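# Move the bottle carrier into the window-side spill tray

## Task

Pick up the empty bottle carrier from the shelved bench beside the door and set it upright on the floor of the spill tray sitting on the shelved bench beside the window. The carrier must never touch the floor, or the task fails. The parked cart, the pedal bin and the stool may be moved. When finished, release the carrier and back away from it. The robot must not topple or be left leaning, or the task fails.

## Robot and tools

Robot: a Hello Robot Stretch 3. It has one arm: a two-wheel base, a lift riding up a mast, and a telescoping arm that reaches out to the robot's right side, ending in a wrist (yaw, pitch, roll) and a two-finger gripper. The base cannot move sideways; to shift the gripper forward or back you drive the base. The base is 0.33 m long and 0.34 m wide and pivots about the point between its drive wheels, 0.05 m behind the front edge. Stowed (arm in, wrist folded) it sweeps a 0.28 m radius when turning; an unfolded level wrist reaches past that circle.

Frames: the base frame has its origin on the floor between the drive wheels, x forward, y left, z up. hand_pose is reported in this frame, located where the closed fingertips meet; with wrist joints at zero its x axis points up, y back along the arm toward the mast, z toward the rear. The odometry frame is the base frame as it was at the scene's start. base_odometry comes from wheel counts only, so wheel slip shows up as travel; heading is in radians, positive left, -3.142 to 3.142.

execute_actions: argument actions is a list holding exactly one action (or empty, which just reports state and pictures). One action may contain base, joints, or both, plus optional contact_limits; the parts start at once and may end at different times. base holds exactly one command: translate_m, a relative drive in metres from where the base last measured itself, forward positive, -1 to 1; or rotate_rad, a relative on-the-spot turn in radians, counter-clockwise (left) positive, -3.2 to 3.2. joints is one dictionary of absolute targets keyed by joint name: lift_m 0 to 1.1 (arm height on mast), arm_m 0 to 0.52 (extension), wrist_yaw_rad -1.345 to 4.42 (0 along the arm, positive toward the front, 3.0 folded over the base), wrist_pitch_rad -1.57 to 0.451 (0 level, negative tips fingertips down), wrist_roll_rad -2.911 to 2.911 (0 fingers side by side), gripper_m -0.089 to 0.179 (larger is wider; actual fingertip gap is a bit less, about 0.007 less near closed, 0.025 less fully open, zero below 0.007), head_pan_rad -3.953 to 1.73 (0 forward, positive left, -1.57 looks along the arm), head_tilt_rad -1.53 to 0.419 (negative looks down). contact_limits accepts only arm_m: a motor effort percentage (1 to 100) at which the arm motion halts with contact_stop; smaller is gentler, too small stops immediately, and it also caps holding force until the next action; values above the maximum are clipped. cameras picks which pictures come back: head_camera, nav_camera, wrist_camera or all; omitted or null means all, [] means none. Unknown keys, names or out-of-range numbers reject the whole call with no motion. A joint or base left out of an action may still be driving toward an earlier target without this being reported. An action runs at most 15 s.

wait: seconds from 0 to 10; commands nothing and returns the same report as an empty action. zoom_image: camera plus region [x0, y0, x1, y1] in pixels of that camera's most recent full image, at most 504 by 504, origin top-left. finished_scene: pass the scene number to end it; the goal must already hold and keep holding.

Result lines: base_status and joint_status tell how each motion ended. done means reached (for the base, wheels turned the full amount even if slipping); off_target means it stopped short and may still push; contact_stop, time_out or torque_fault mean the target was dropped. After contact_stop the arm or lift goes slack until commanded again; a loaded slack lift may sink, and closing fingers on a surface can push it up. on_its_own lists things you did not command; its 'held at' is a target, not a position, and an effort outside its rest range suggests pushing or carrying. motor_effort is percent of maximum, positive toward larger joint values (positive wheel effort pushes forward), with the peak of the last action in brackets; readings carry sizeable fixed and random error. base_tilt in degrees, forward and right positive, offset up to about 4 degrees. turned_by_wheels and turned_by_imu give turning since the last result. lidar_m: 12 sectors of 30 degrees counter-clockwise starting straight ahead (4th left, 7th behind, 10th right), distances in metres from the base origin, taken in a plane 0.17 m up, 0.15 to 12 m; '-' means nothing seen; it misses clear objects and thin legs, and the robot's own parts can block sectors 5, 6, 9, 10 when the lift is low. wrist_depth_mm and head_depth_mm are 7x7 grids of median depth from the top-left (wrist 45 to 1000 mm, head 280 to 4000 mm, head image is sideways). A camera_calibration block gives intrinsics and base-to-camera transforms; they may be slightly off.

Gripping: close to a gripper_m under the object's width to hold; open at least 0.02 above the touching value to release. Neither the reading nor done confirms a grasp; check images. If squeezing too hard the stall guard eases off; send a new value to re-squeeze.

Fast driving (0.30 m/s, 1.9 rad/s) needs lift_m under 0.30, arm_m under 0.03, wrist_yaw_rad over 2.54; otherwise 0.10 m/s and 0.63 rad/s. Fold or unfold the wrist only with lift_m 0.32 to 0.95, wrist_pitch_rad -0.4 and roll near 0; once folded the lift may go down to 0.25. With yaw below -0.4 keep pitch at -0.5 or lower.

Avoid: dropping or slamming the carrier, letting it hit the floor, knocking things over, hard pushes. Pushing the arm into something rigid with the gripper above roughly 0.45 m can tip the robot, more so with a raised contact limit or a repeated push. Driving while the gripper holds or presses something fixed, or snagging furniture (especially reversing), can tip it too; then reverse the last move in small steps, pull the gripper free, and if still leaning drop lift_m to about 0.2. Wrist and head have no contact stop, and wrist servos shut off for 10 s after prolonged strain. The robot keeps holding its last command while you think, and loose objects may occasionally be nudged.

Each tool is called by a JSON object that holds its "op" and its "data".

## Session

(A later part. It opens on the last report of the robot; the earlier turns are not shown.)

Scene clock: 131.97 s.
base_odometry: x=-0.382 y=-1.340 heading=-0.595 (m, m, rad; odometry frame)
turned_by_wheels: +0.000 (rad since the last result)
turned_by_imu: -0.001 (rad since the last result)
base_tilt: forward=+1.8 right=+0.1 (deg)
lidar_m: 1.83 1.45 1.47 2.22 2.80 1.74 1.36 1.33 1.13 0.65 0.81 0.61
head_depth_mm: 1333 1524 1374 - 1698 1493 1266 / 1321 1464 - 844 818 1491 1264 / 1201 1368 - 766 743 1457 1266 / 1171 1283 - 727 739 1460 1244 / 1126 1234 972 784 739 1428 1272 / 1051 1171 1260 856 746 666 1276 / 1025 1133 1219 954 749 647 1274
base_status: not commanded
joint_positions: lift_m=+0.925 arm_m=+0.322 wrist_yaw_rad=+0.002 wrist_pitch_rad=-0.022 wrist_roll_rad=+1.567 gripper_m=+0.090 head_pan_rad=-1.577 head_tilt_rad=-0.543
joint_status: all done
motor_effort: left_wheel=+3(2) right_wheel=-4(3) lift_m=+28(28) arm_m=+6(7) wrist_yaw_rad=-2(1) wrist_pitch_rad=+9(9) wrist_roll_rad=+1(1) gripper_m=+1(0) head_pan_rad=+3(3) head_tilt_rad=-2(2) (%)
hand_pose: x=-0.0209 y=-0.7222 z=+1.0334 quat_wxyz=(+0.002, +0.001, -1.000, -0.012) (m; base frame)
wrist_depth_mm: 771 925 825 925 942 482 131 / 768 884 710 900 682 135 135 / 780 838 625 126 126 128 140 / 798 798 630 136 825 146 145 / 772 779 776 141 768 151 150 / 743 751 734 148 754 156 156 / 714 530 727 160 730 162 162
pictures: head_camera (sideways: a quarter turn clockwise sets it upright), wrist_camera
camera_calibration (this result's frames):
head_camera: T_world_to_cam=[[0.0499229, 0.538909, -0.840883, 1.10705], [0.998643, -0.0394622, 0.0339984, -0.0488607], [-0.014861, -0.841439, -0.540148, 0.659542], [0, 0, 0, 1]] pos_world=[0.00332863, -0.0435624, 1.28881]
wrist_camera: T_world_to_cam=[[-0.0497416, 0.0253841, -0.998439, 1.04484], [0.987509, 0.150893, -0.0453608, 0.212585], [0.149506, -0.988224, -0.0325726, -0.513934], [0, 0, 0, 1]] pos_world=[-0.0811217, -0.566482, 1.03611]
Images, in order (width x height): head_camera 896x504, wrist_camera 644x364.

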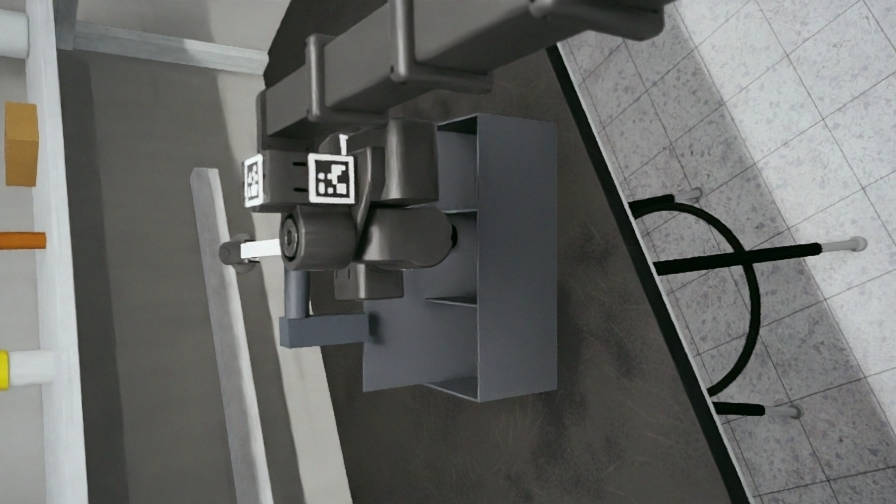

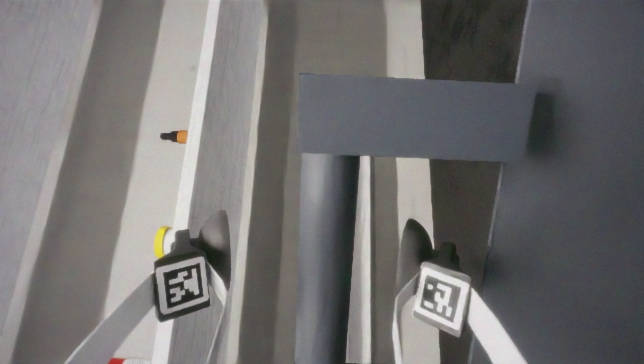

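{"op": "execute_actions", "data": {"actions": [{"joints":{"gripper_m":-0.01,"lift_m":0.921}}], "cameras": ["wrist_camera"]}}

{"op": "execute_actions", "data": {"actions": [{"joints":{"lift_m":1.0}}], "cameras": ["head_camera","wrist_camera"]}}

Scene clock: 139.17 s.
base_odometry: x=-0.382 y=-1.340 heading=-0.595 (m, m, rad; odometry frame)
turned_by_wheels: +0.000 (rad since the last result)
turned_by_imu: -0.001 (rad since the last result)
base_tilt: forward=+1.7 right=+0.2 (deg)
lidar_m: 1.82 1.45 1.47 2.22 2.79 1.74 1.36 1.34 1.13 0.66 0.81 0.61
head_depth_mm: 1328 1526 1374 - 1704 1469 1268 / 1316 1478 - 842 816 1484 1264 / 1199 1373 - 761 742 1458 1267 / 1173 1292 1389 721 733 1456 1247 / 1127 1232 1186 779 735 1423 1269 / 1053 1173 1257 854 739 664 1269 / 1024 1130 1222 958 748 646 1276
base_status: not commanded
joint_positions: lift_m=+0.921 arm_m=+0.322 wrist_yaw_rad=+0.002 wrist_pitch_rad=-0.025 wrist_roll_rad=+1.567 gripper_m=-0.009 head_pan_rad=-1.577 head_tilt_rad=-0.543
joint_status: all done
motor_effort: left_wheel=+2(3) right_wheel=-3(4) lift_m=+18(24) arm_m=+7(7) wrist_yaw_rad=-2(2) wrist_pitch_rad=+10(11) wrist_roll_rad=+1(1) gripper_m=-17(90) head_pan_rad=+2(2) head_tilt_rad=-1(2) (%)
hand_pose: x=-0.0209 y=-0.7221 z=+1.0291 quat_wxyz=(+0.002, +0.001, -1.000, -0.013) (m; base frame)
wrist_depth_mm: 765 916 736 928 958 485 128 / 780 888 746 120 121 133 133 / 793 834 656 123 123 125 137 / 791 814 666 133 813 143 142 / 745 767 601 136 793 148 147 / 743 734 - 140 696 152 153 / 701 699 698 148 725 159 159
pictures: wrist_camera
camera_calibration (this result's frames):
wrist_camera: T_world_to_cam=[[-0.049595, 0.0286243, -0.998359, 1.04281], [0.987516, 0.151037, -0.0447259, 0.21183], [0.149509, -0.988114, -0.0357577, -0.51064], [0, 0, 0, 1]] pos_world=[-0.0811216, -0.566414, 1.03231]
Images, in order (width x height): wrist_camera 644x364.

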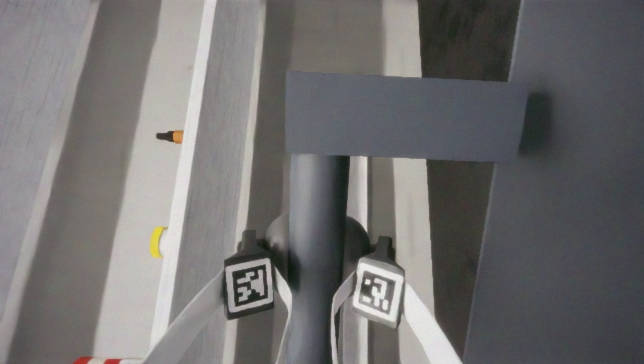

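Scene clock: 140.73 s.
base_odometry: x=-0.382 y=-1.340 heading=-0.595 (m, m, rad; odometry frame)
turned_by_wheels: +0.000 (rad since the last result)
turned_by_imu: +0.000 (rad since the last result)
base_tilt: forward=+1.7 right=+0.3 (deg)
lidar_m: 1.83 1.45 1.47 2.23 2.79 1.74 1.36 1.34 1.13 0.65 0.81 0.61
head_depth_mm: 1335 1459 - 944 1706 1490 1267 / 1314 - 1178 768 818 1484 1267 / 1138 - 733 694 765 1451 1266 / 1172 1276 744 696 745 1460 1242 / 1128 1231 728 697 744 1422 1269 / 1055 1173 1251 725 746 663 1270 / 1022 1130 1217 957 746 648 1275
base_status: not commanded
joint_positions: lift_m=+1.000 arm_m=+0.322 wrist_yaw_rad=+0.002 wrist_pitch_rad=-0.051 wrist_roll_rad=+1.567 gripper_m=-0.009 head_pan_rad=-1.577 head_tilt_rad=-0.543
joint_status: all done
motor_effort: left_wheel=+2(2) right_wheel=-3(3) lift_m=+30(30) arm_m=+6(6) wrist_yaw_rad=-2(2) wrist_pitch_rad=+20(20) wrist_roll_rad=+1(1) gripper_m=-18(18) head_pan_rad=+2(3) head_tilt_rad=-3(3) (%)
hand_pose: x=-0.0209 y=-0.7213 z=+1.1010 quat_wxyz=(+0.002, +0.001, -1.000, -0.026) (m; base frame)
wrist_depth_mm: 692 941 901 949 960 570 127 / 704 891 847 121 121 132 132 / 709 835 815 123 123 124 137 / 716 774 807 134 836 143 141 / 754 762 512 136 791 147 147 / 706 724 743 141 784 153 152 / 708 709 558 151 741 158 158
pictures: head_camera (sideways: a quarter turn clockwise sets it upright), wrist_camera
camera_calibration (this result's frames):
head_camera: T_world_to_cam=[[0.0499229, 0.538909, -0.840883, 1.10705], [0.998643, -0.0394622, 0.0339984, -0.0488607], [-0.014861, -0.841439, -0.540148, 0.659542], [0, 0, 0, 1]] pos_world=[0.00332863, -0.0435624, 1.28881]
wrist_camera: T_world_to_cam=[[-0.0493131, 0.0538437, -0.997331, 1.13163], [0.98753, 0.1521, -0.0406169, 0.21116], [0.149507, -0.986897, -0.0606728, -0.478909], [0, 0, 0, 1]] pos_world=[-0.0811228, -0.565682, 1.10813]
Images, in order (width x height): head_camera 896x504, wrist_camera 644x364.

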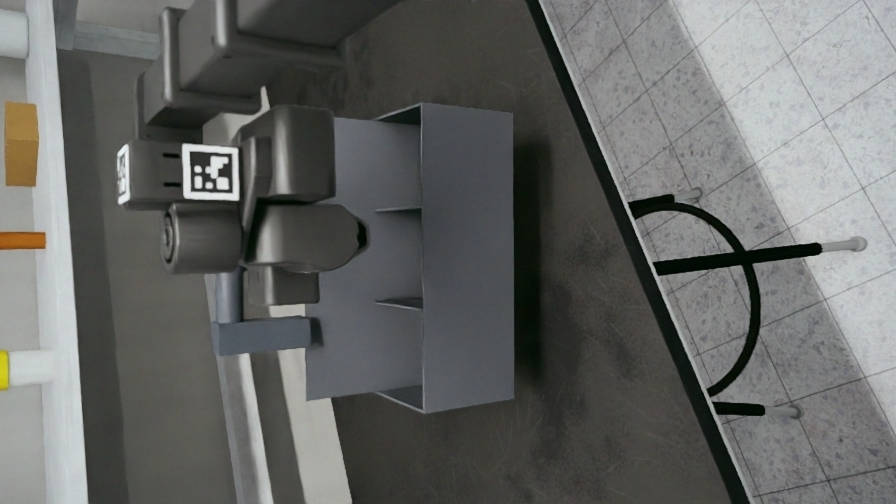

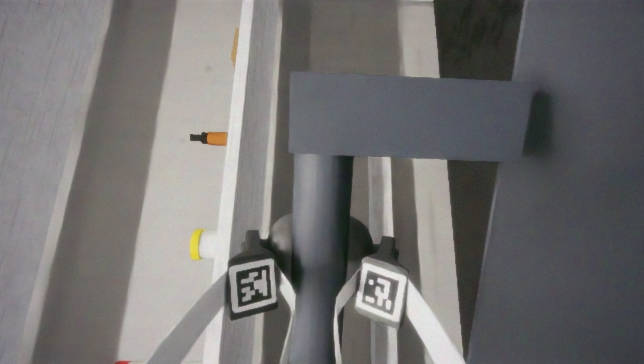

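{"op": "execute_actions", "data": {"actions": [{"joints":{"arm_m":0.0,"gripper_m":-0.03,"lift_m":1.04}}], "cameras": []}}

{"op": "execute_actions", "data": {"actions": [{"base":{"rotate_rad":-0.97},"joints":{"head_pan_rad":-3.14,"head_tilt_rad":-0.5}}], "cameras": ["wrist_camera","nav_camera"]}}

{"op": "execute_actions", "data": {"actions": [{"base":{"translate_m":-1.0}}], "cameras": []}}

{"op": "execute_actions", "data": {"actions": [{"base":{"translate_m":-0.9}}], "cameras": ["head_camera","wrist_camera"]}}

Scene clock: 162.73 s.
base_odometry: x=-0.382 y=-1.340 heading=-0.595 (m, m, rad; odometry frame)
turned_by_wheels: +0.000 (rad since the last result)
turned_by_imu: -0.001 (rad since the last result)
base_tilt: forward=+1.7 right=+0.2 (deg)
lidar_m: 1.83 1.45 1.47 2.22 2.80 1.74 1.36 1.33 1.13 0.66 0.81 0.61
head_depth_mm: 1330 1486 - - - - 1216 / 1315 1479 1471 - - - 1231 / 1200 1377 1490 - - - 1215 / 1166 1285 1160 - - 398 1246 / 1125 1236 1184 991 489 398 1248 / 1053 1171 372 421 471 400 1247 / 1026 1130 1222 887 471 400 1254
base_status: not commanded
joint_positions: lift_m=+1.040 arm_m=+0.001 wrist_yaw_rad=+0.001 wrist_pitch_rad=-0.051 wrist_roll_rad=+1.567 gripper_m=-0.016 head_pan_rad=-1.577 head_tilt_rad=-0.543
joint_status: gripper_m off_target (ended at -0.016, target -0.030); the others done
on_its_own: gripper_m is held at -0.017, not at your -0.030, by its stall guard, which is not easing now
motor_effort: left_wheel=+2(3) right_wheel=-3(2) lift_m=+29(31) arm_m=-5(4) wrist_yaw_rad=-2(2) wrist_pitch_rad=+20(19) wrist_roll_rad=+1(1) gripper_m=-21(94) head_pan_rad=+2(3) head_tilt_rad=-3(1) (%)
hand_pose: x=-0.0210 y=-0.4008 z=+1.1410 quat_wxyz=(+0.002, +0.001, -1.000, -0.026) (m; base frame)
wrist_depth_mm: - - - - - 666 127 / - 990 - 120 120 130 131 / - 974 - 122 122 123 135 / - 987 - 133 - 142 141 / - - - 135 - 147 146 / 786 - - 139 931 152 151 / 739 996 997 545 - 158 158
pictures: none
No camera images: the call's "cameras" was empty. Leave "cameras" out to get every camera's image.

Scene clock: 165.23 s.
base_odometry: x=-0.382 y=-1.340 heading=-1.565 (m, m, rad; odometry frame)
turned_by_wheels: -0.970 (rad since the last result)
turned_by_imu: -0.964 (rad since the last result)
base_tilt: forward=+1.9 right=+0.2 (deg)
lidar_m: 0.81 0.61 1.80 1.45 1.52 2.73 2.88 1.64 1.34 1.16 1.13 0.65
head_depth_mm: 2964 3115 - - - - 1265 / 3030 3142 - - - - 1267 / 3080 3146 - - - - 1262 / 3103 2868 - - - - 1272 / 3151 3319 3690 - - - 1268 / 3229 3502 3775 - - - 1273 / 3254 3600 3843 - - - 1262
base_status: done
joint_positions: lift_m=+1.040 arm_m=+0.001 wrist_yaw_rad=+0.000 wrist_pitch_rad=-0.051 wrist_roll_rad=+1.567 gripper_m=-0.016 head_pan_rad=-3.133 head_tilt_rad=-0.507
joint_status: all done
on_its_own: gripper_m is held at -0.017, not at your -0.030, by its stall guard, which is not easing now
motor_effort: left_wheel=+2(7) right_wheel=-4(8) lift_m=+30(30) arm_m=-5(5) wrist_yaw_rad=-1(2) wrist_pitch_rad=+19(20) wrist_roll_rad=+1(1) gripper_m=-21(22) head_pan_rad=-2(31) head_tilt_rad=+3(9) (%)
hand_pose: x=-0.0212 y=-0.4008 z=+1.1410 quat_wxyz=(+0.002, +0.000, -1.000, -0.026) (m; base frame)
wrist_depth_mm: - - - - - 999 127 / - - - 120 120 130 132 / - - - 123 122 124 136 / - - - 133 - 141 141 / - - - 135 - 147 146 / - - - 139 964 153 153 / - - - - - 158 158
pictures: nav_camera (sideways: a quarter turn counterclockwise sets it upright), wrist_camera
camera_calibration (this result's frames):
nav_camera: T_world_to_cam=[[-0.485364, 0.0484105, 0.872971, -1.09319], [-0.00999747, 0.998093, -0.0609077, 0.129827], [-0.874255, -0.0382899, -0.483955, 0.589072], [0, 0, 0, 1]] pos_world=[-0.0143004, -0.0541017, 1.24732]
wrist_camera: T_world_to_cam=[[-0.0492395, 0.0539298, -0.99733, 1.15428], [0.987731, 0.150791, -0.0406117, 0.163847], [0.148198, -0.987094, -0.060693, -0.16023], [0, 0, 0, 1]] pos_world=[-0.0812542, -0.245119, 1.14813]
Images, in order (width x height): nav_camera 672x504, wrist_camera 644x364.

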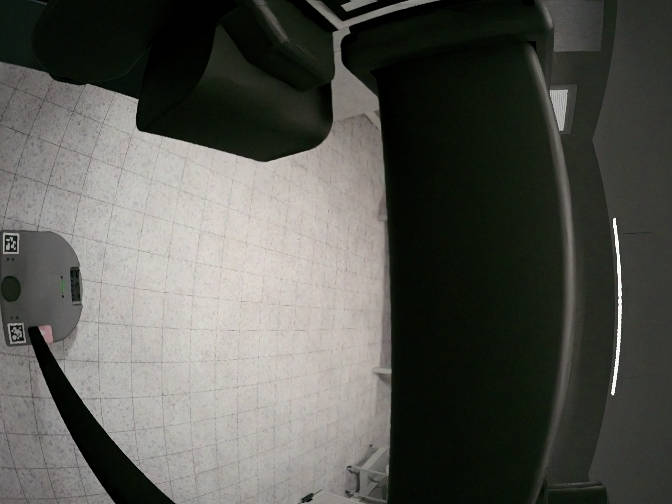

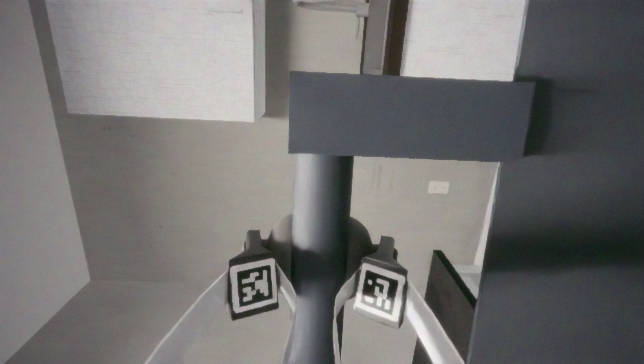

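Scene clock: 176.23 s.
base_odometry: x=-0.388 y=-0.340 heading=-1.565 (m, m, rad; odometry frame)
turned_by_wheels: +0.000 (rad since the last result)
turned_by_imu: -0.003 (rad since the last result)
base_tilt: forward=+1.7 right=+0.2 (deg)
lidar_m: 1.57 2.42 1.56 1.55 1.76 1.88 1.89 2.17 1.17 1.16 1.29 1.70
head_depth_mm: 2144 2240 - - - - 1266 / 2175 2249 - - - - 1260 / 2200 2305 - - - - 1267 / 2220 2380 - - - - 1265 / 2264 2384 2211 - - - 1266 / 2280 2420 1876 - - - 1271 / 2334 2575 2810 - - - 1261
base_status: done
joint_positions: lift_m=+1.040 arm_m=+0.001 wrist_yaw_rad=+0.000 wrist_pitch_rad=-0.051 wrist_roll_rad=+1.567 gripper_m=-0.016 head_pan_rad=-3.133 head_tilt_rad=-0.507
joint_status: not commanded
on_its_own: gripper_m is held at -0.017, not at your -0.030, by its stall guard, which is not easing now
motor_effort: left_wheel=+3(3) right_wheel=-4(8) lift_m=+30(30) arm_m=-5(5) wrist_yaw_rad=-1(1) wrist_pitch_rad=+20(20) wrist_roll_rad=+1(1) gripper_m=-22(22) head_pan_rad=-2(2) head_tilt_rad=+2(3) (%)
hand_pose: x=-0.0212 y=-0.4008 z=+1.1410 quat_wxyz=(+0.002, +0.000, -1.000, -0.026) (m; base frame)
wrist_depth_mm: - - - - 874 843 127 / - - - 120 120 130 131 / - - - 122 122 124 136 / - - - 133 969 142 141 / - - - 135 - 147 146 / - - - 139 - 152 153 / - - - - - 157 158
pictures: none
No camera images: the call's "cameras" was empty. Leave "cameras" out to get every camera's image.

Scene clock: 186.23 s.
base_odometry: x=-0.394 y=+0.560 heading=-1.564 (m, m, rad; odometry frame)
turned_by_wheels: +0.000 (rad since the last result)
turned_by_imu: -0.003 (rad since the last result)
base_tilt: forward=+1.8 right=+0.2 (deg)
lidar_m: 2.46 2.09 1.76 1.74 1.19 1.53 1.51 1.04 1.63 1.03 1.11 1.76
head_depth_mm: 1340 1451 - - - - 1260 / 1357 1472 - - - - 1262 / 1364 1491 - - - - 1269 / 1391 1531 - - - - 1268 / 1401 1580 1597 - - - 1267 / 1425 1624 1591 - - - 1273 / 1413 1626 1767 - - - 1264
base_status: done
joint_positions: lift_m=+1.040 arm_m=+0.001 wrist_yaw_rad=+0.000 wrist_pitch_rad=-0.051 wrist_roll_rad=+1.567 gripper_m=-0.016 head_pan_rad=-3.133 head_tilt_rad=-0.507
joint_status: not commanded
on_its_own: gripper_m is held at -0.017, not at your -0.030, by its stall guard, which is not easing now
motor_effort: left_wheel=+2(3) right_wheel=-3(9) lift_m=+29(30) arm_m=-5(5) wrist_yaw_rad=-1(1) wrist_pitch_rad=+19(19) wrist_roll_rad=+1(1) gripper_m=-21(23) head_pan_rad=-2(2) head_tilt_rad=+4(2) (%)
hand_pose: x=-0.0212 y=-0.4008 z=+1.1410 quat_wxyz=(+0.002, +0.000, -1.000, -0.026) (m; base frame)
wrist_depth_mm: - - - - - - 127 / - - - 120 120 130 131 / - - - 123 122 124 136 / - - - 133 933 141 140 / - - - 135 870 147 145 / - - - 139 922 152 152 / - - - - - 157 157
pictures: head_camera (sideways: a quarter turn clockwise sets it upright), wrist_camera
camera_calibration (this result's frames):
head_camera: T_world_to_cam=[[0.508535, -0.0422195, -0.860006, 1.12919], [-0.023435, -0.999106, 0.0351908, -0.04418], [-0.860723, 0.00225851, -0.509069, 0.624267], [0, 0, 0, 1]] pos_world=[-0.0379461, 0.0021234, 1.29046]
wrist_camera: T_world_to_cam=[[-0.04924, 0.0539297, -0.99733, 1.15428], [0.987731, 0.150791, -0.0406122, 0.163847], [0.148198, -0.987094, -0.060693, -0.16023], [0, 0, 0, 1]] pos_world=[-0.0812542, -0.245119, 1.14813]
Images, in order (width x height): head_camera 896x504, wrist_camera 644x364.

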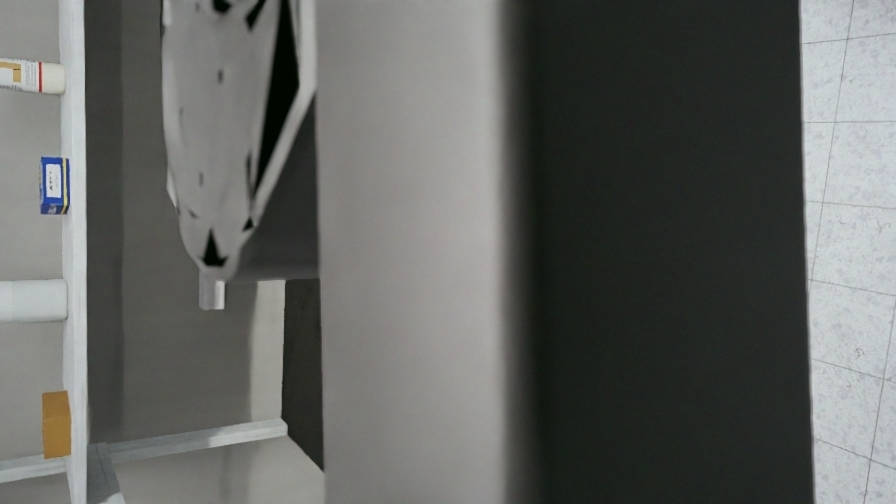

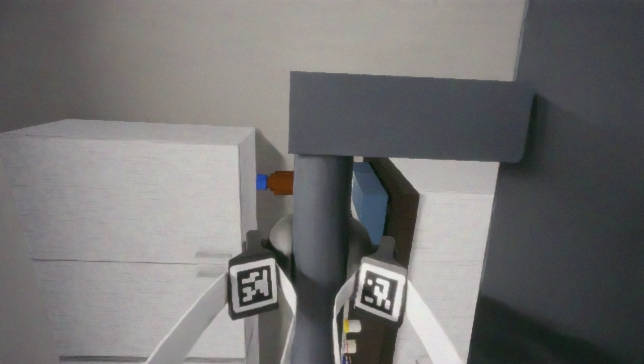

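{"op": "execute_actions", "data": {"actions": [{"base":{"translate_m":-0.33}}], "cameras": []}}

{"op": "execute_actions", "data": {"actions": [{"base":{"rotate_rad":-1.74},"joints":{"head_pan_rad":-1.45,"head_tilt_rad":-0.6}}]}}

Scene clock: 193.87 s.
base_odometry: x=-0.396 y=+0.890 heading=-1.564 (m, m, rad; odometry frame)
turned_by_wheels: +0.000 (rad since the last result)
turned_by_imu: -0.001 (rad since the last result)
base_tilt: forward=+1.8 right=+0.2 (deg)
lidar_m: 2.78 2.16 1.82 1.73 1.47 1.20 1.19 0.75 1.57 1.35 1.11 1.65
head_depth_mm: 916 1159 - - - - 1268 / 1079 1172 - - - - 1260 / 1086 1193 - - - - 1267 / 1114 1225 - - - - 1269 / 942 1262 1376 - - - 1268 / 1145 1294 1396 - - - 1271 / 1144 1281 1405 - - - 1260
base_status: done
joint_positions: lift_m=+1.040 arm_m=+0.001 wrist_yaw_rad=+0.000 wrist_pitch_rad=-0.051 wrist_roll_rad=+1.567 gripper_m=-0.016 head_pan_rad=-3.133 head_tilt_rad=-0.507
joint_status: not commanded
on_its_own: gripper_m is held at -0.017, not at your -0.030, by its stall guard, which is not easing now
motor_effort: left_wheel=+3(4) right_wheel=-3(9) lift_m=+30(30) arm_m=-4(4) wrist_yaw_rad=+0(0) wrist_pitch_rad=+19(20) wrist_roll_rad=+1(1) gripper_m=-21(22) head_pan_rad=-2(2) head_tilt_rad=+3(4) (%)
hand_pose: x=-0.0212 y=-0.4008 z=+1.1410 quat_wxyz=(+0.002, +0.000, -1.000, -0.026) (m; base frame)
wrist_depth_mm: - - - - - - 127 / - - - 120 120 130 132 / - - - 122 123 124 136 / - - - 133 - 142 140 / - - - 135 - 147 147 / - - - 139 - 152 152 / - - - 566 916 157 158
pictures: none
No camera images: the call's "cameras" was empty. Leave "cameras" out to get every camera's image.

Scene clock: 197.57 s.
base_odometry: x=-0.396 y=+0.890 heading=+2.979 (m, m, rad; odometry frame)
turned_by_wheels: -1.740 (rad since the last result)
turned_by_imu: -1.729 (rad since the last result)
base_tilt: forward=+1.9 right=+0.2 (deg)
lidar_m: 1.56 1.11 1.37 2.78 2.46 1.86 1.74 1.02 1.23 1.19 0.75 0.76
head_depth_mm: 1106 1194 - - - - 1209 / 1115 1209 - - - - 1211 / 1126 1228 938 - - 406 1235 / 1141 1242 381 429 485 413 1241 / 1149 1261 385 444 498 423 1243 / 1160 1291 1183 802 473 434 1246 / 1172 1297 1185 891 755 1450 1240
base_status: done
joint_positions: lift_m=+1.040 arm_m=+0.001 wrist_yaw_rad=+0.000 wrist_pitch_rad=-0.051 wrist_roll_rad=+1.567 gripper_m=-0.016 head_pan_rad=-1.457 head_tilt_rad=-0.592
joint_status: all done
on_its_own: gripper_m is held at -0.017, not at your -0.030, by its stall guard, which is not easing now
motor_effort: left_wheel=+3(8) right_wheel=-4(8) lift_m=+30(30) arm_m=-5(5) wrist_yaw_rad=-1(1) wrist_pitch_rad=+19(19) wrist_roll_rad=+1(1) gripper_m=-22(22) head_pan_rad=+2(32) head_tilt_rad=-2(13) (%)
hand_pose: x=-0.0213 y=-0.4008 z=+1.1410 quat_wxyz=(+0.002, +0.000, -1.000, -0.026) (m; base frame)
wrist_depth_mm: 978 - - - - 588 127 / - 987 - 120 120 130 132 / - 982 - 122 122 124 136 / - - - 133 - 142 141 / - - - 135 - 146 146 / - - - 140 950 152 151 / - 949 - 532 - 157 158
pictures: head_camera (sideways: a quarter turn clockwise sets it upright), nav_camera (sideways: a quarter turn counterclockwise sets it upright), wrist_camera
camera_calibration (this result's frames):
head_camera: T_world_to_cam=[[-0.0195467, 0.581226, -0.813508, 1.07178], [0.996369, 0.0787583, 0.0323298, -0.0466724], [0.0828614, -0.809922, -0.580655, 0.711647], [0, 0, 0, 1]] pos_world=[0.00848475, -0.0428922, 1.28663]
nav_camera: T_world_to_cam=[[0.0110816, -0.559928, 0.828467, -1.03819], [-0.992114, -0.109605, -0.0608068, 0.13568], [0.124851, -0.82126, -0.556727, 0.677661], [0, 0, 0, 1]] pos_world=[0.0615077, -0.00990478, 1.24563]
wrist_camera: T_world_to_cam=[[-0.0492274, 0.0539403, -0.99733, 1.15429], [0.987763, 0.150585, -0.0406108, 0.163816], [0.147992, -0.987124, -0.0606931, -0.16024], [0, 0, 0, 1]] pos_world=[-0.0812749, -0.245108, 1.14813]
Images, in order (width x height): head_camera 896x504, nav_camera 672x504, wrist_camera 644x364.

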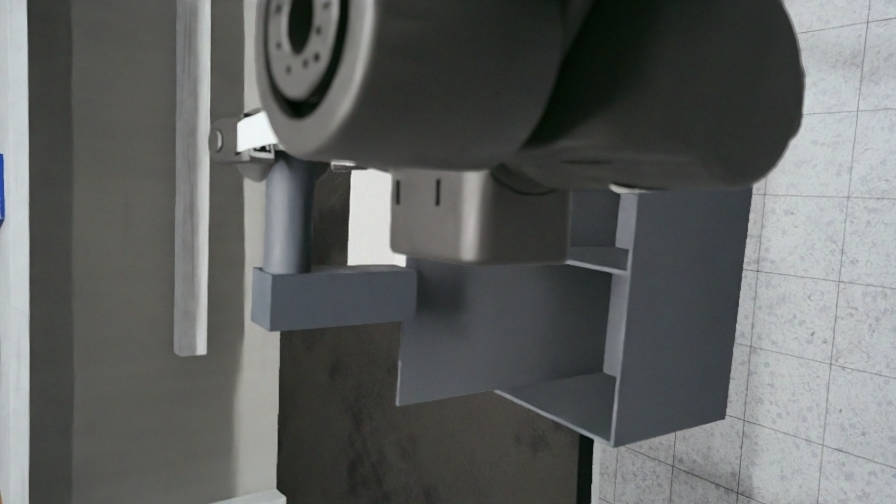

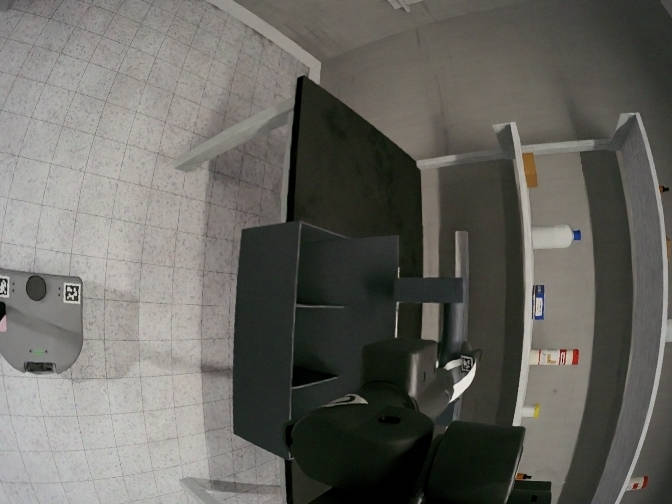

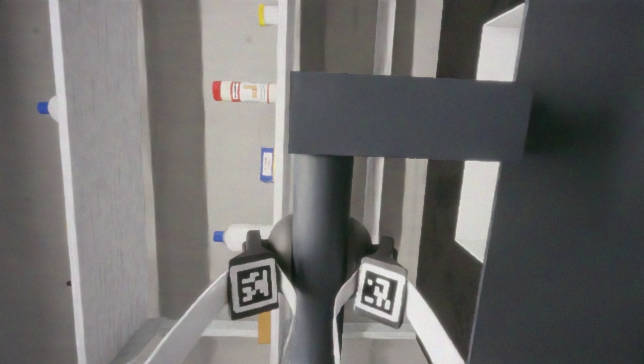

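{"op": "execute_actions", "data": {"actions": [{"base":{"translate_m":-0.085},"joints":{"lift_m":1.075,"head_tilt_rad":-0.75}}], "cameras": []}}

{"op": "execute_actions", "data": {"actions": [{"joints":{"arm_m":0.3}}]}}

Scene clock: 211.27 s.
base_odometry: x=-0.312 y=+0.877 heading=+2.979 (m, m, rad; odometry frame)
turned_by_wheels: +0.000 (rad since the last result)
turned_by_imu: -0.001 (rad since the last result)
base_tilt: forward=+1.7 right=+0.1 (deg)
lidar_m: 1.65 1.18 1.49 2.76 2.34 1.78 1.65 0.95 1.24 1.19 1.23 0.81
head_depth_mm: - - - - 412 1323 1168 / - - - - 423 1325 1171 / 321 - - 457 417 1329 1169 / 326 1220 434 454 417 1324 1166 / 326 361 419 468 428 1322 1166 / 1161 1172 434 416 439 1329 1171 / 1207 1170 907 760 1537 1326 1174
base_status: done
joint_positions: lift_m=+1.075 arm_m=+0.001 wrist_yaw_rad=+0.000 wrist_pitch_rad=-0.051 wrist_roll_rad=+1.567 gripper_m=-0.016 head_pan_rad=-1.457 head_tilt_rad=-0.740
joint_status: all done
on_its_own: gripper_m is held at -0.017, not at your -0.030, by its stall guard, which is not easing now
motor_effort: left_wheel=+2(4) right_wheel=-4(9) lift_m=+30(30) arm_m=-5(5) wrist_yaw_rad=+0(0) wrist_pitch_rad=+20(19) wrist_roll_rad=+1(1) gripper_m=-22(21) head_pan_rad=+3(2) head_tilt_rad=-3(16) (%)
hand_pose: x=-0.0213 y=-0.4008 z=+1.1760 quat_wxyz=(+0.002, +0.000, -1.000, -0.026) (m; base frame)
wrist_depth_mm: 992 879 - - - 720 127 / - 914 - 120 120 130 131 / - 935 - 122 122 124 136 / - 927 - 133 - 141 141 / - 962 - 135 - 147 146 / - 968 - 139 - 152 152 / - 902 - 511 - 157 157
pictures: none
No camera images: the call's "cameras" was empty. Leave "cameras" out to get every camera's image.

Scene clock: 214.70 s.
base_odometry: x=-0.312 y=+0.877 heading=+2.979 (m, m, rad; odometry frame)
turned_by_wheels: +0.000 (rad since the last result)
turned_by_imu: +0.000 (rad since the last result)
base_tilt: forward=+1.6 right=+0.2 (deg)
lidar_m: 1.65 1.18 1.49 2.77 2.33 1.78 1.65 0.95 1.24 1.19 1.23 0.81
head_depth_mm: 593 613 710 705 1528 1321 1173 / 591 622 624 709 1534 1328 1166 / 609 634 633 718 1543 1326 1172 / 601 630 644 717 1538 1326 1169 / 1099 637 846 717 1535 1334 1171 / 1162 1167 875 730 1534 1323 1174 / 1211 1171 906 779 1541 1330 1169
base_status: not commanded
joint_positions: lift_m=+1.075 arm_m=+0.300 wrist_yaw_rad=+0.000 wrist_pitch_rad=-0.051 wrist_roll_rad=+1.567 gripper_m=-0.016 head_pan_rad=-1.457 head_tilt_rad=-0.741
joint_status: all done
on_its_own: gripper_m is held at -0.017, not at your -0.030, by its stall guard, which is not easing now
motor_effort: left_wheel=+3(3) right_wheel=-3(4) lift_m=+30(30) arm_m=+7(8) wrist_yaw_rad=+0(0) wrist_pitch_rad=+19(20) wrist_roll_rad=+1(1) gripper_m=-22(22) head_pan_rad=+2(2) head_tilt_rad=-3(3) (%)
hand_pose: x=-0.0213 y=-0.6993 z=+1.1760 quat_wxyz=(+0.002, +0.000, -1.000, -0.026) (m; base frame)
wrist_depth_mm: 607 714 721 716 743 750 127 / 619 741 735 120 120 130 132 / 611 776 584 122 122 124 136 / 622 776 802 133 810 142 141 / 626 798 807 135 836 147 146 / 635 838 840 140 868 152 152 / 646 846 619 302 907 157 158
pictures: head_camera (sideways: a quarter turn clockwise sets it upright), nav_camera (sideways: a quarter turn counterclockwise sets it upright), wrist_camera
camera_calibration (this result's frames):
head_camera: T_world_to_cam=[[-0.0324776, 0.694224, -0.719026, 0.948707], [0.996866, 0.0744167, 0.0268225, -0.0394998], [0.0721284, -0.715902, -0.694466, 0.859758], [0, 0, 0, 1]] pos_world=[0.0081748, -0.0401736, 1.28028]
nav_camera: T_world_to_cam=[[0.0242904, -0.675361, 0.737087, -0.919151], [-0.993126, -0.100748, -0.0595828, 0.134081], [0.1145, -0.730573, -0.673166, 0.829196], [0, 0, 0, 1]] pos_world=[0.0605429, -0.00146264, 1.24367]
wrist_camera: T_world_to_cam=[[-0.0492292, 0.0539448, -0.99733, 1.20529], [0.987763, 0.150584, -0.0406119, 0.210182], [0.147991, -0.987124, -0.0606978, -0.452725], [0, 0, 0, 1]] pos_world=[-0.081275, -0.543564, 1.18312]
Images, in order (width x height): head_camera 896x504, nav_camera 672x504, wrist_camera 644x364.

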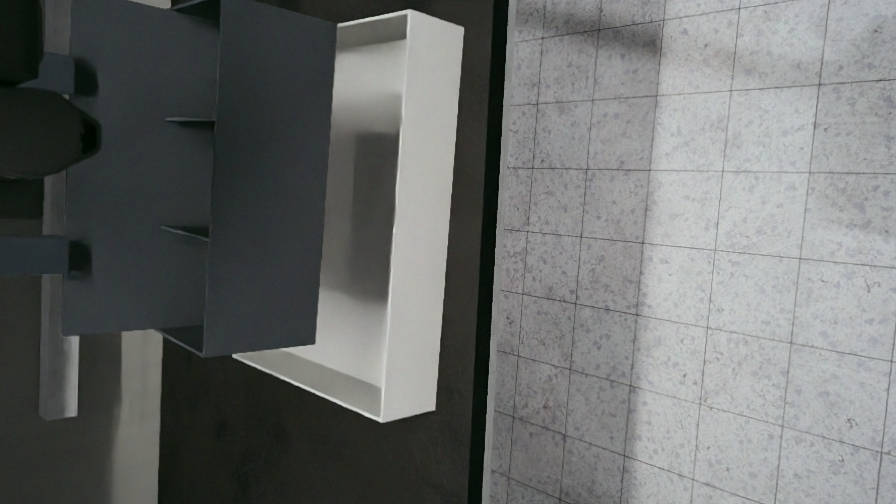

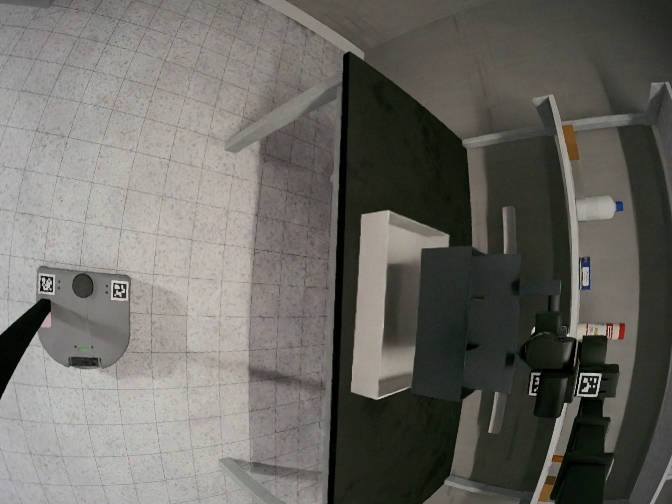

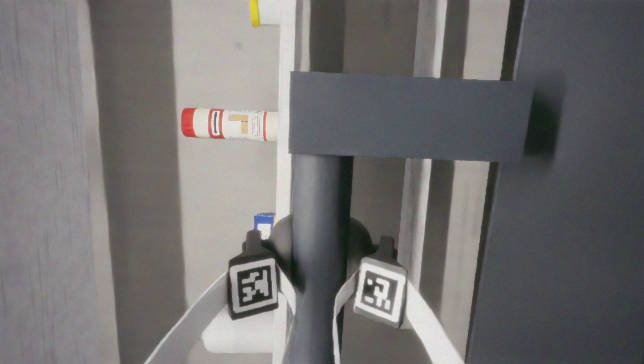

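{"op": "execute_actions", "data": {"actions": [{"base":{"translate_m":0.03},"joints":{"arm_m":0.34,"lift_m":1.02,"head_pan_rad":-1.5,"head_tilt_rad":-0.6}}]}}

Scene clock: 232.80 s.
base_odometry: x=-0.342 y=+0.882 heading=+2.979 (m, m, rad; odometry frame)
turned_by_wheels: +0.000 (rad since the last result)
turned_by_imu: -0.001 (rad since the last result)
base_tilt: forward=+1.7 right=+0.1 (deg)
lidar_m: 1.62 1.16 1.45 2.77 2.38 1.80 1.68 0.97 1.23 1.19 0.82 0.79
head_depth_mm: 1083 1257 1086 814 706 1424 1227 / - - 713 696 711 1421 1225 / 1099 - 722 705 716 1435 1230 / 1135 661 725 713 717 1433 1229 / 1141 1178 736 723 738 1430 1232 / 1147 1244 1150 854 740 1435 1238 / 1157 1293 1152 870 765 1441 1232
base_status: done
joint_positions: lift_m=+1.020 arm_m=+0.340 wrist_yaw_rad=+0.000 wrist_pitch_rad=-0.051 wrist_roll_rad=+1.568 gripper_m=-0.016 head_pan_rad=-1.493 head_tilt_rad=-0.606
joint_status: all done
on_its_own: gripper_m is held at -0.017, not at your -0.030, by its stall guard, which is not easing now
motor_effort: left_wheel=+2(6) right_wheel=-4(5) lift_m=+21(25) arm_m=+7(7) wrist_yaw_rad=-1(0) wrist_pitch_rad=+19(20) wrist_roll_rad=+1(1) gripper_m=-22(21) head_pan_rad=-2(4) head_tilt_rad=+3(15) (%)
hand_pose: x=-0.0213 y=-0.7392 z=+1.1215 quat_wxyz=(+0.002, +0.000, -1.000, -0.026) (m; base frame)
wrist_depth_mm: 661 681 580 706 713 622 128 / 694 693 518 120 120 131 132 / 704 724 524 122 122 123 136 / 704 748 662 133 768 142 141 / 714 769 500 135 797 147 146 / 702 801 788 139 823 153 151 / 707 834 563 485 858 157 159
pictures: head_camera (sideways: a quarter turn clockwise sets it upright), nav_camera (sideways: a quarter turn counterclockwise sets it upright), wrist_camera
camera_calibration (this result's frames):
head_camera: T_world_to_cam=[[0.000480201, 0.592506, -0.805566, 1.06131], [0.998589, 0.0424979, 0.0318531, -0.0460648], [0.053108, -0.804444, -0.591649, 0.726131], [0, 0, 0, 1]] pos_world=[0.00692671, -0.0427396, 1.28603]
nav_camera: T_world_to_cam=[[-0.0081592, -0.571122, 0.820824, -1.02811], [-0.995473, -0.073089, -0.06075, 0.135625], [0.0946889, -0.817605, -0.567941, 0.692434], [0, 0, 0, 1]] pos_world=[0.0610568, -0.0111251, 1.2454]
wrist_camera: T_world_to_cam=[[-0.049135, 0.0539683, -0.997333, 1.15316], [0.987767, 0.150581, -0.0405154, 0.213882], [0.147992, -0.987124, -0.0607069, -0.495502], [0, 0, 0, 1]] pos_world=[-0.0812748, -0.583562, 1.12867]
Images, in order (width x height): head_camera 896x504, nav_camera 672x504, wrist_camera 644x364.

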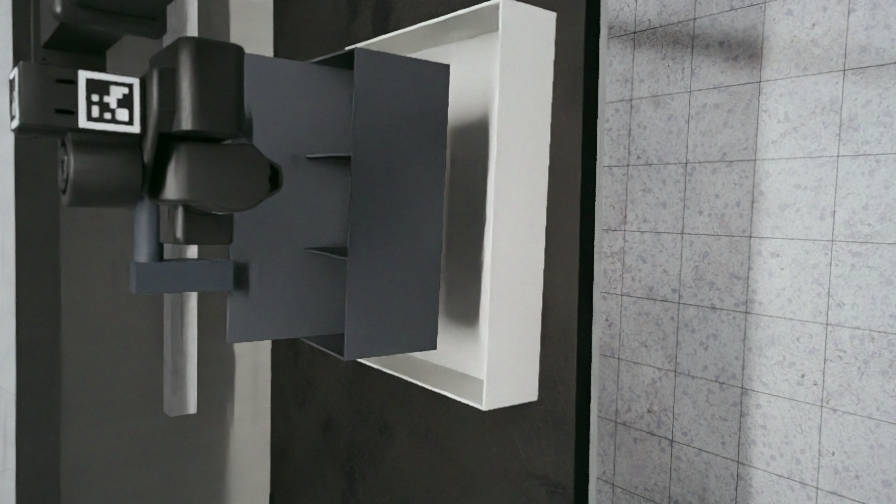

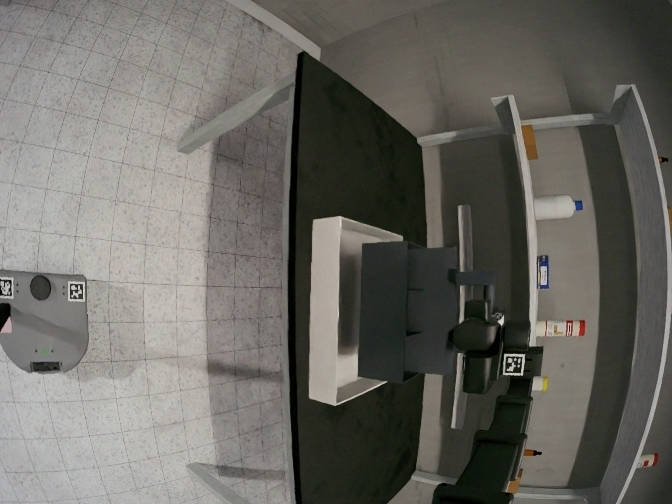

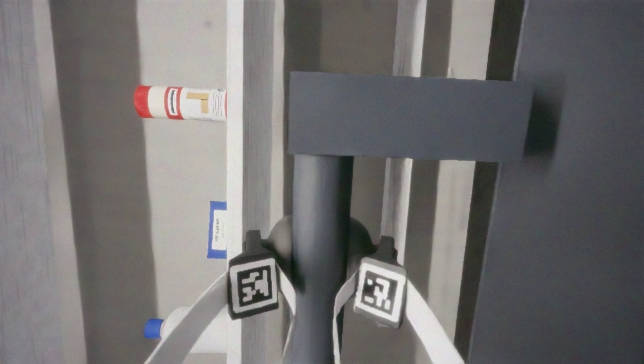

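{"op": "execute_actions", "data": {"actions": [{"joints":{"lift_m":0.94}}], "cameras": ["head_camera","wrist_camera"]}}

Scene clock: 242.63 s.
base_odometry: x=-0.342 y=+0.882 heading=+2.979 (m, m, rad; odometry frame)
turned_by_wheels: +0.000 (rad since the last result)
turned_by_imu: -0.001 (rad since the last result)
base_tilt: forward=+1.8 right=+0.3 (deg)
lidar_m: 1.62 1.16 1.45 2.77 2.38 1.81 1.67 0.97 1.23 1.19 0.83 0.79
head_depth_mm: 1117 1181 1001 802 705 1422 1226 / 1122 1198 - 725 712 1427 1233 / 1131 1197 - 734 718 1424 1230 / 1136 1203 770 743 717 1431 1233 / 1145 1233 939 766 736 1430 1232 / 1151 1241 1150 854 742 1431 1234 / 1157 1287 1152 871 766 1436 1237
base_status: not commanded
joint_positions: lift_m=+0.940 arm_m=+0.340 wrist_yaw_rad=+0.000 wrist_pitch_rad=-0.051 wrist_roll_rad=+1.568 gripper_m=-0.016 head_pan_rad=-1.493 head_tilt_rad=-0.606
joint_status: all done
on_its_own: gripper_m is held at -0.017, not at your -0.030, by its stall guard, which is not easing now
motor_effort: left_wheel=+3(3) right_wheel=-3(3) lift_m=+20(20) arm_m=+7(7) wrist_yaw_rad=-1(1) wrist_pitch_rad=+20(20) wrist_roll_rad=+1(1) gripper_m=-21(21) head_pan_rad=-2(2) head_tilt_rad=+3(3) (%)
hand_pose: x=-0.0213 y=-0.7392 z=+1.0415 quat_wxyz=(+0.002, +0.000, -1.000, -0.026) (m; base frame)
wrist_depth_mm: 679 681 617 679 712 485 127 / 701 522 632 120 120 130 132 / 714 713 660 122 122 124 136 / 740 754 681 133 772 142 141 / 760 761 583 135 774 147 146 / 788 774 485 140 687 152 152 / 807 566 809 432 858 157 158
pictures: head_camera (sideways: a quarter turn clockwise sets it upright), wrist_camera
camera_calibration (this result's frames):
head_camera: T_world_to_cam=[[0.000480212, 0.592506, -0.805566, 1.06131], [0.998589, 0.0424979, 0.0318531, -0.0460648], [0.053108, -0.804445, -0.591649, 0.726131], [0, 0, 0, 1]] pos_world=[0.00692671, -0.0427397, 1.28603]
wrist_camera: T_world_to_cam=[[-0.0491356, 0.0539684, -0.997333, 1.07338], [0.987767, 0.15058, -0.040516, 0.210642], [0.147992, -0.987124, -0.060707, -0.500359], [0, 0, 0, 1]] pos_world=[-0.0812749, -0.583563, 1.04867]
Images, in order (width x height): head_camera 896x504, wrist_camera 644x364.

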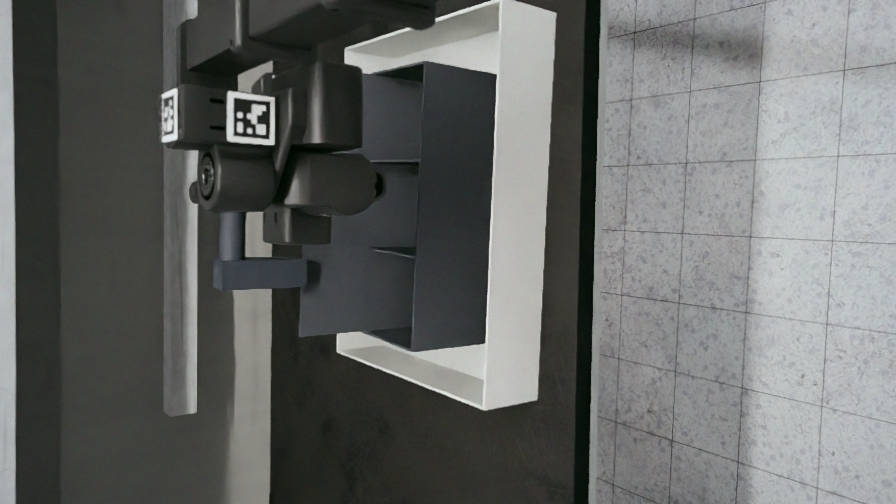

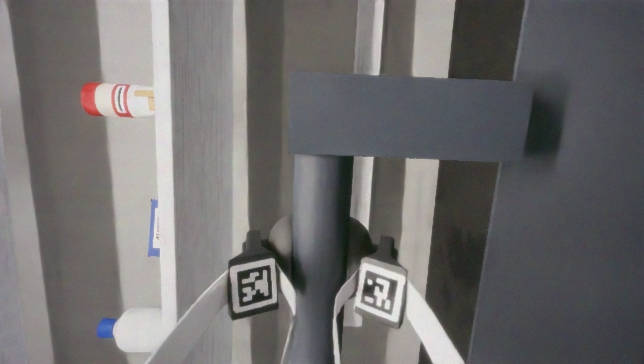

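Still loaded (pitch effort 20). Lower a bit more.

{"op": "execute_actions", "data": {"actions": [{"joints":{"lift_m":0.927}}], "cameras": []}}

Scene clock: 245.43 s.
base_odometry: x=-0.342 y=+0.882 heading=+2.979 (m, m, rad; odometry frame)
turned_by_wheels: +0.000 (rad since the last result)
turned_by_imu: +0.000 (rad since the last result)
base_tilt: forward=+1.7 right=+0.2 (deg)
lidar_m: 1.62 1.15 1.45 2.77 2.39 1.81 1.68 0.97 1.23 1.19 0.83 0.79
head_depth_mm: 1118 1181 - 817 706 1426 1228 / 1119 1189 - 734 713 1424 1222 / 1128 1197 - 742 717 1426 1228 / 1137 1170 787 753 717 1431 1233 / 1143 1233 1099 770 736 1436 1234 / 1150 1245 1151 857 741 1437 1230 / 1158 1289 1151 870 766 1435 1236
base_status: not commanded
joint_positions: lift_m=+0.927 arm_m=+0.340 wrist_yaw_rad=+0.000 wrist_pitch_rad=-0.037 wrist_roll_rad=+1.568 gripper_m=-0.016 head_pan_rad=-1.493 head_tilt_rad=-0.606
joint_status: all done
on_its_own: gripper_m is held at -0.017, not at your -0.030, by its stall guard, which is not easing now
motor_effort: left_wheel=+2(2) right_wheel=-3(3) lift_m=+19(19) arm_m=+7(7) wrist_yaw_rad=+0(0) wrist_pitch_rad=+14(20) wrist_roll_rad=+1(1) gripper_m=-21(22) head_pan_rad=-2(3) head_tilt_rad=+3(2) (%)
hand_pose: x=-0.0214 y=-0.7397 z=+1.0322 quat_wxyz=(+0.002, +0.000, -1.000, -0.019) (m; base frame)
wrist_depth_mm: 694 686 625 707 706 469 129 / 703 506 637 120 121 132 133 / 721 733 656 123 123 124 138 / 741 732 682 132 769 143 143 / 760 750 596 135 807 148 148 / 792 801 526 139 684 153 154 / 822 564 787 147 849 159 160
pictures: none
No camera images: the call's "cameras" was empty. Leave "cameras" out to get every camera's image.

{"op": "execute_actions", "data": {"actions": [{"joints":{"gripper_m":0.085,"lift_m":0.926}}], "cameras": ["wrist_camera"]}}

{"op": "execute_actions", "data": {"actions": [{"joints":{"arm_m":0.0}}], "cameras": ["head_camera","wrist_camera"]}}

Scene clock: 252.37 s.
base_odometry: x=-0.342 y=+0.882 heading=+2.979 (m, m, rad; odometry frame)
turned_by_wheels: +0.000 (rad since the last result)
turned_by_imu: -0.001 (rad since the last result)
base_tilt: forward=+1.7 right=+0.1 (deg)
lidar_m: 1.62 1.15 1.45 2.77 2.39 1.80 1.68 0.97 1.23 1.19 0.83 0.79
head_depth_mm: 1115 1184 - 815 705 1428 1228 / 1122 1188 - 739 712 1428 1227 / 1129 1201 - 746 715 1427 1229 / 1135 1169 789 756 717 1427 1236 / 1143 1232 1096 771 738 1429 1232 / 1147 1244 1151 855 742 1434 1234 / 1157 1293 1151 873 764 1437 1237
base_status: not commanded
joint_positions: lift_m=+0.926 arm_m=+0.340 wrist_yaw_rad=+0.000 wrist_pitch_rad=-0.024 wrist_roll_rad=+1.568 gripper_m=+0.085 head_pan_rad=-1.493 head_tilt_rad=-0.606
joint_status: all done
motor_effort: left_wheel=+2(3) right_wheel=-3(3) lift_m=+19(20) arm_m=+7(7) wrist_yaw_rad=+0(0) wrist_pitch_rad=+9(14) wrist_roll_rad=+1(1) gripper_m=+1(80) head_pan_rad=-2(2) head_tilt_rad=+2(2) (%)
hand_pose: x=-0.0214 y=-0.7402 z=+1.0346 quat_wxyz=(+0.002, +0.000, -1.000, -0.012) (m; base frame)
wrist_depth_mm: 692 687 599 707 708 493 130 / 703 518 609 123 123 134 134 / 723 725 616 125 125 126 139 / 754 742 639 135 760 145 144 / 780 771 778 142 779 150 149 / 797 805 789 148 834 155 155 / 822 567 707 152 841 160 160
pictures: wrist_camera
camera_calibration (this result's frames):
wrist_camera: T_world_to_cam=[[-0.0490212, 0.0268352, -0.998437, 1.04754], [0.987806, 0.1492, -0.0444891, 0.213645], [0.147773, -0.988443, -0.0338219, -0.530481], [0, 0, 0, 1]] pos_world=[-0.0812968, -0.584337, 1.03747]
Images, in order (width x height): wrist_camera 644x364.

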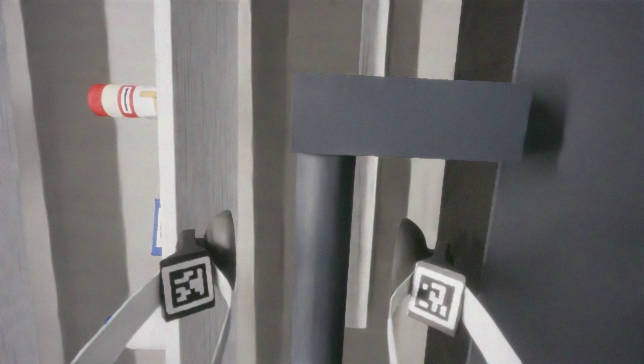

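Scene clock: 256.07 s.
base_odometry: x=-0.342 y=+0.882 heading=+2.979 (m, m, rad; odometry frame)
turned_by_wheels: +0.000 (rad since the last result)
turned_by_imu: +0.000 (rad since the last result)
base_tilt: forward=+1.8 right=+0.1 (deg)
lidar_m: 1.62 1.16 1.45 2.78 2.39 1.80 1.68 0.97 1.24 1.19 0.82 0.79
head_depth_mm: 1118 1200 1139 823 706 - - / 1122 1192 774 739 710 - - / 1129 1162 1198 746 - - - / 1138 1172 789 758 718 1370 1229 / 1141 1235 1102 772 736 1437 1231 / 1153 1245 1151 857 742 1435 1232 / 1161 1291 1157 874 765 1436 1238
base_status: not commanded
joint_positions: lift_m=+0.926 arm_m=+0.001 wrist_yaw_rad=+0.000 wrist_pitch_rad=-0.023 wrist_roll_rad=+1.568 gripper_m=+0.085 head_pan_rad=-1.493 head_tilt_rad=-0.606
joint_status: all done
motor_effort: left_wheel=+2(3) right_wheel=-4(3) lift_m=+19(18) arm_m=-5(6) wrist_yaw_rad=+0(0) wrist_pitch_rad=+9(9) wrist_roll_rad=+1(1) gripper_m=+1(1) head_pan_rad=-2(2) head_tilt_rad=+3(3) (%)
hand_pose: x=-0.0214 y=-0.4017 z=+1.0348 quat_wxyz=(+0.002, +0.000, -1.000, -0.012) (m; base frame)
wrist_depth_mm: 758 - - - - 450 286 / 780 - - - 466 362 293 / 839 - 913 - 474 370 306 / 855 - - - 495 387 313 / 889 - - - 508 395 316 / 910 - 997 - - 339 312 / 946 - - - - 351 314
pictures: head_camera (sideways: a quarter turn clockwise sets it upright), wrist_camera
camera_calibration (this result's frames):
head_camera: T_world_to_cam=[[0.000566164, 0.592216, -0.805779, 1.06158], [0.998592, 0.0424026, 0.0318659, -0.0460814], [0.0530386, -0.804663, -0.591358, 0.725753], [0, 0, 0, 1]] pos_world=[0.00692259, -0.0427454, 1.28605]
wrist_camera: T_world_to_cam=[[-0.0490213, 0.0257547, -0.998466, 1.03833], [0.987806, 0.149153, -0.0446507, 0.163312], [0.147774, -0.988479, -0.0327523, -0.197078], [0, 0, 0, 1]] pos_world=[-0.0812967, -0.245907, 1.03757]
Images, in order (width x height): head_camera 896x504, wrist_camera 644x364.

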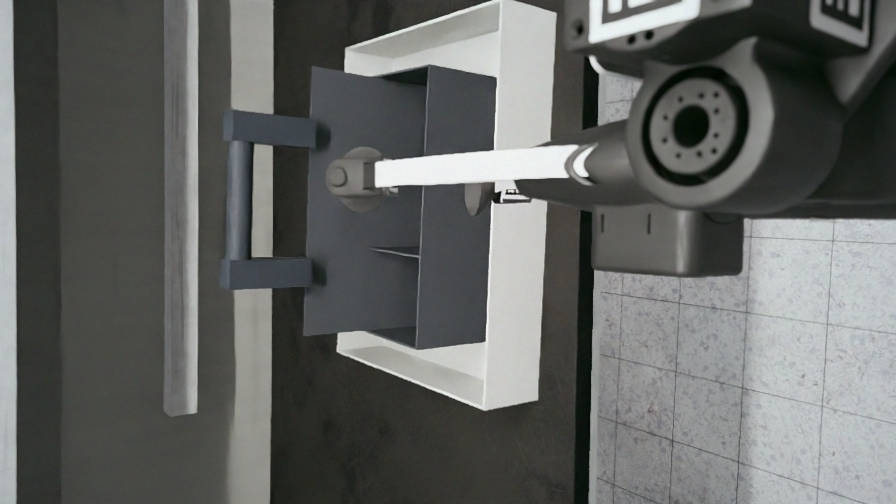

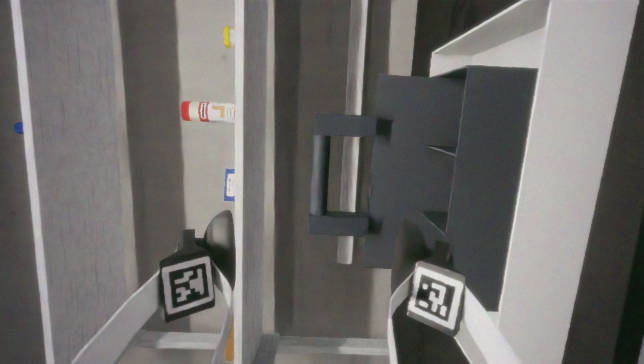

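{"op": "finished_scene", "data": {"scene": 1}}

The scene is finished: the task was done.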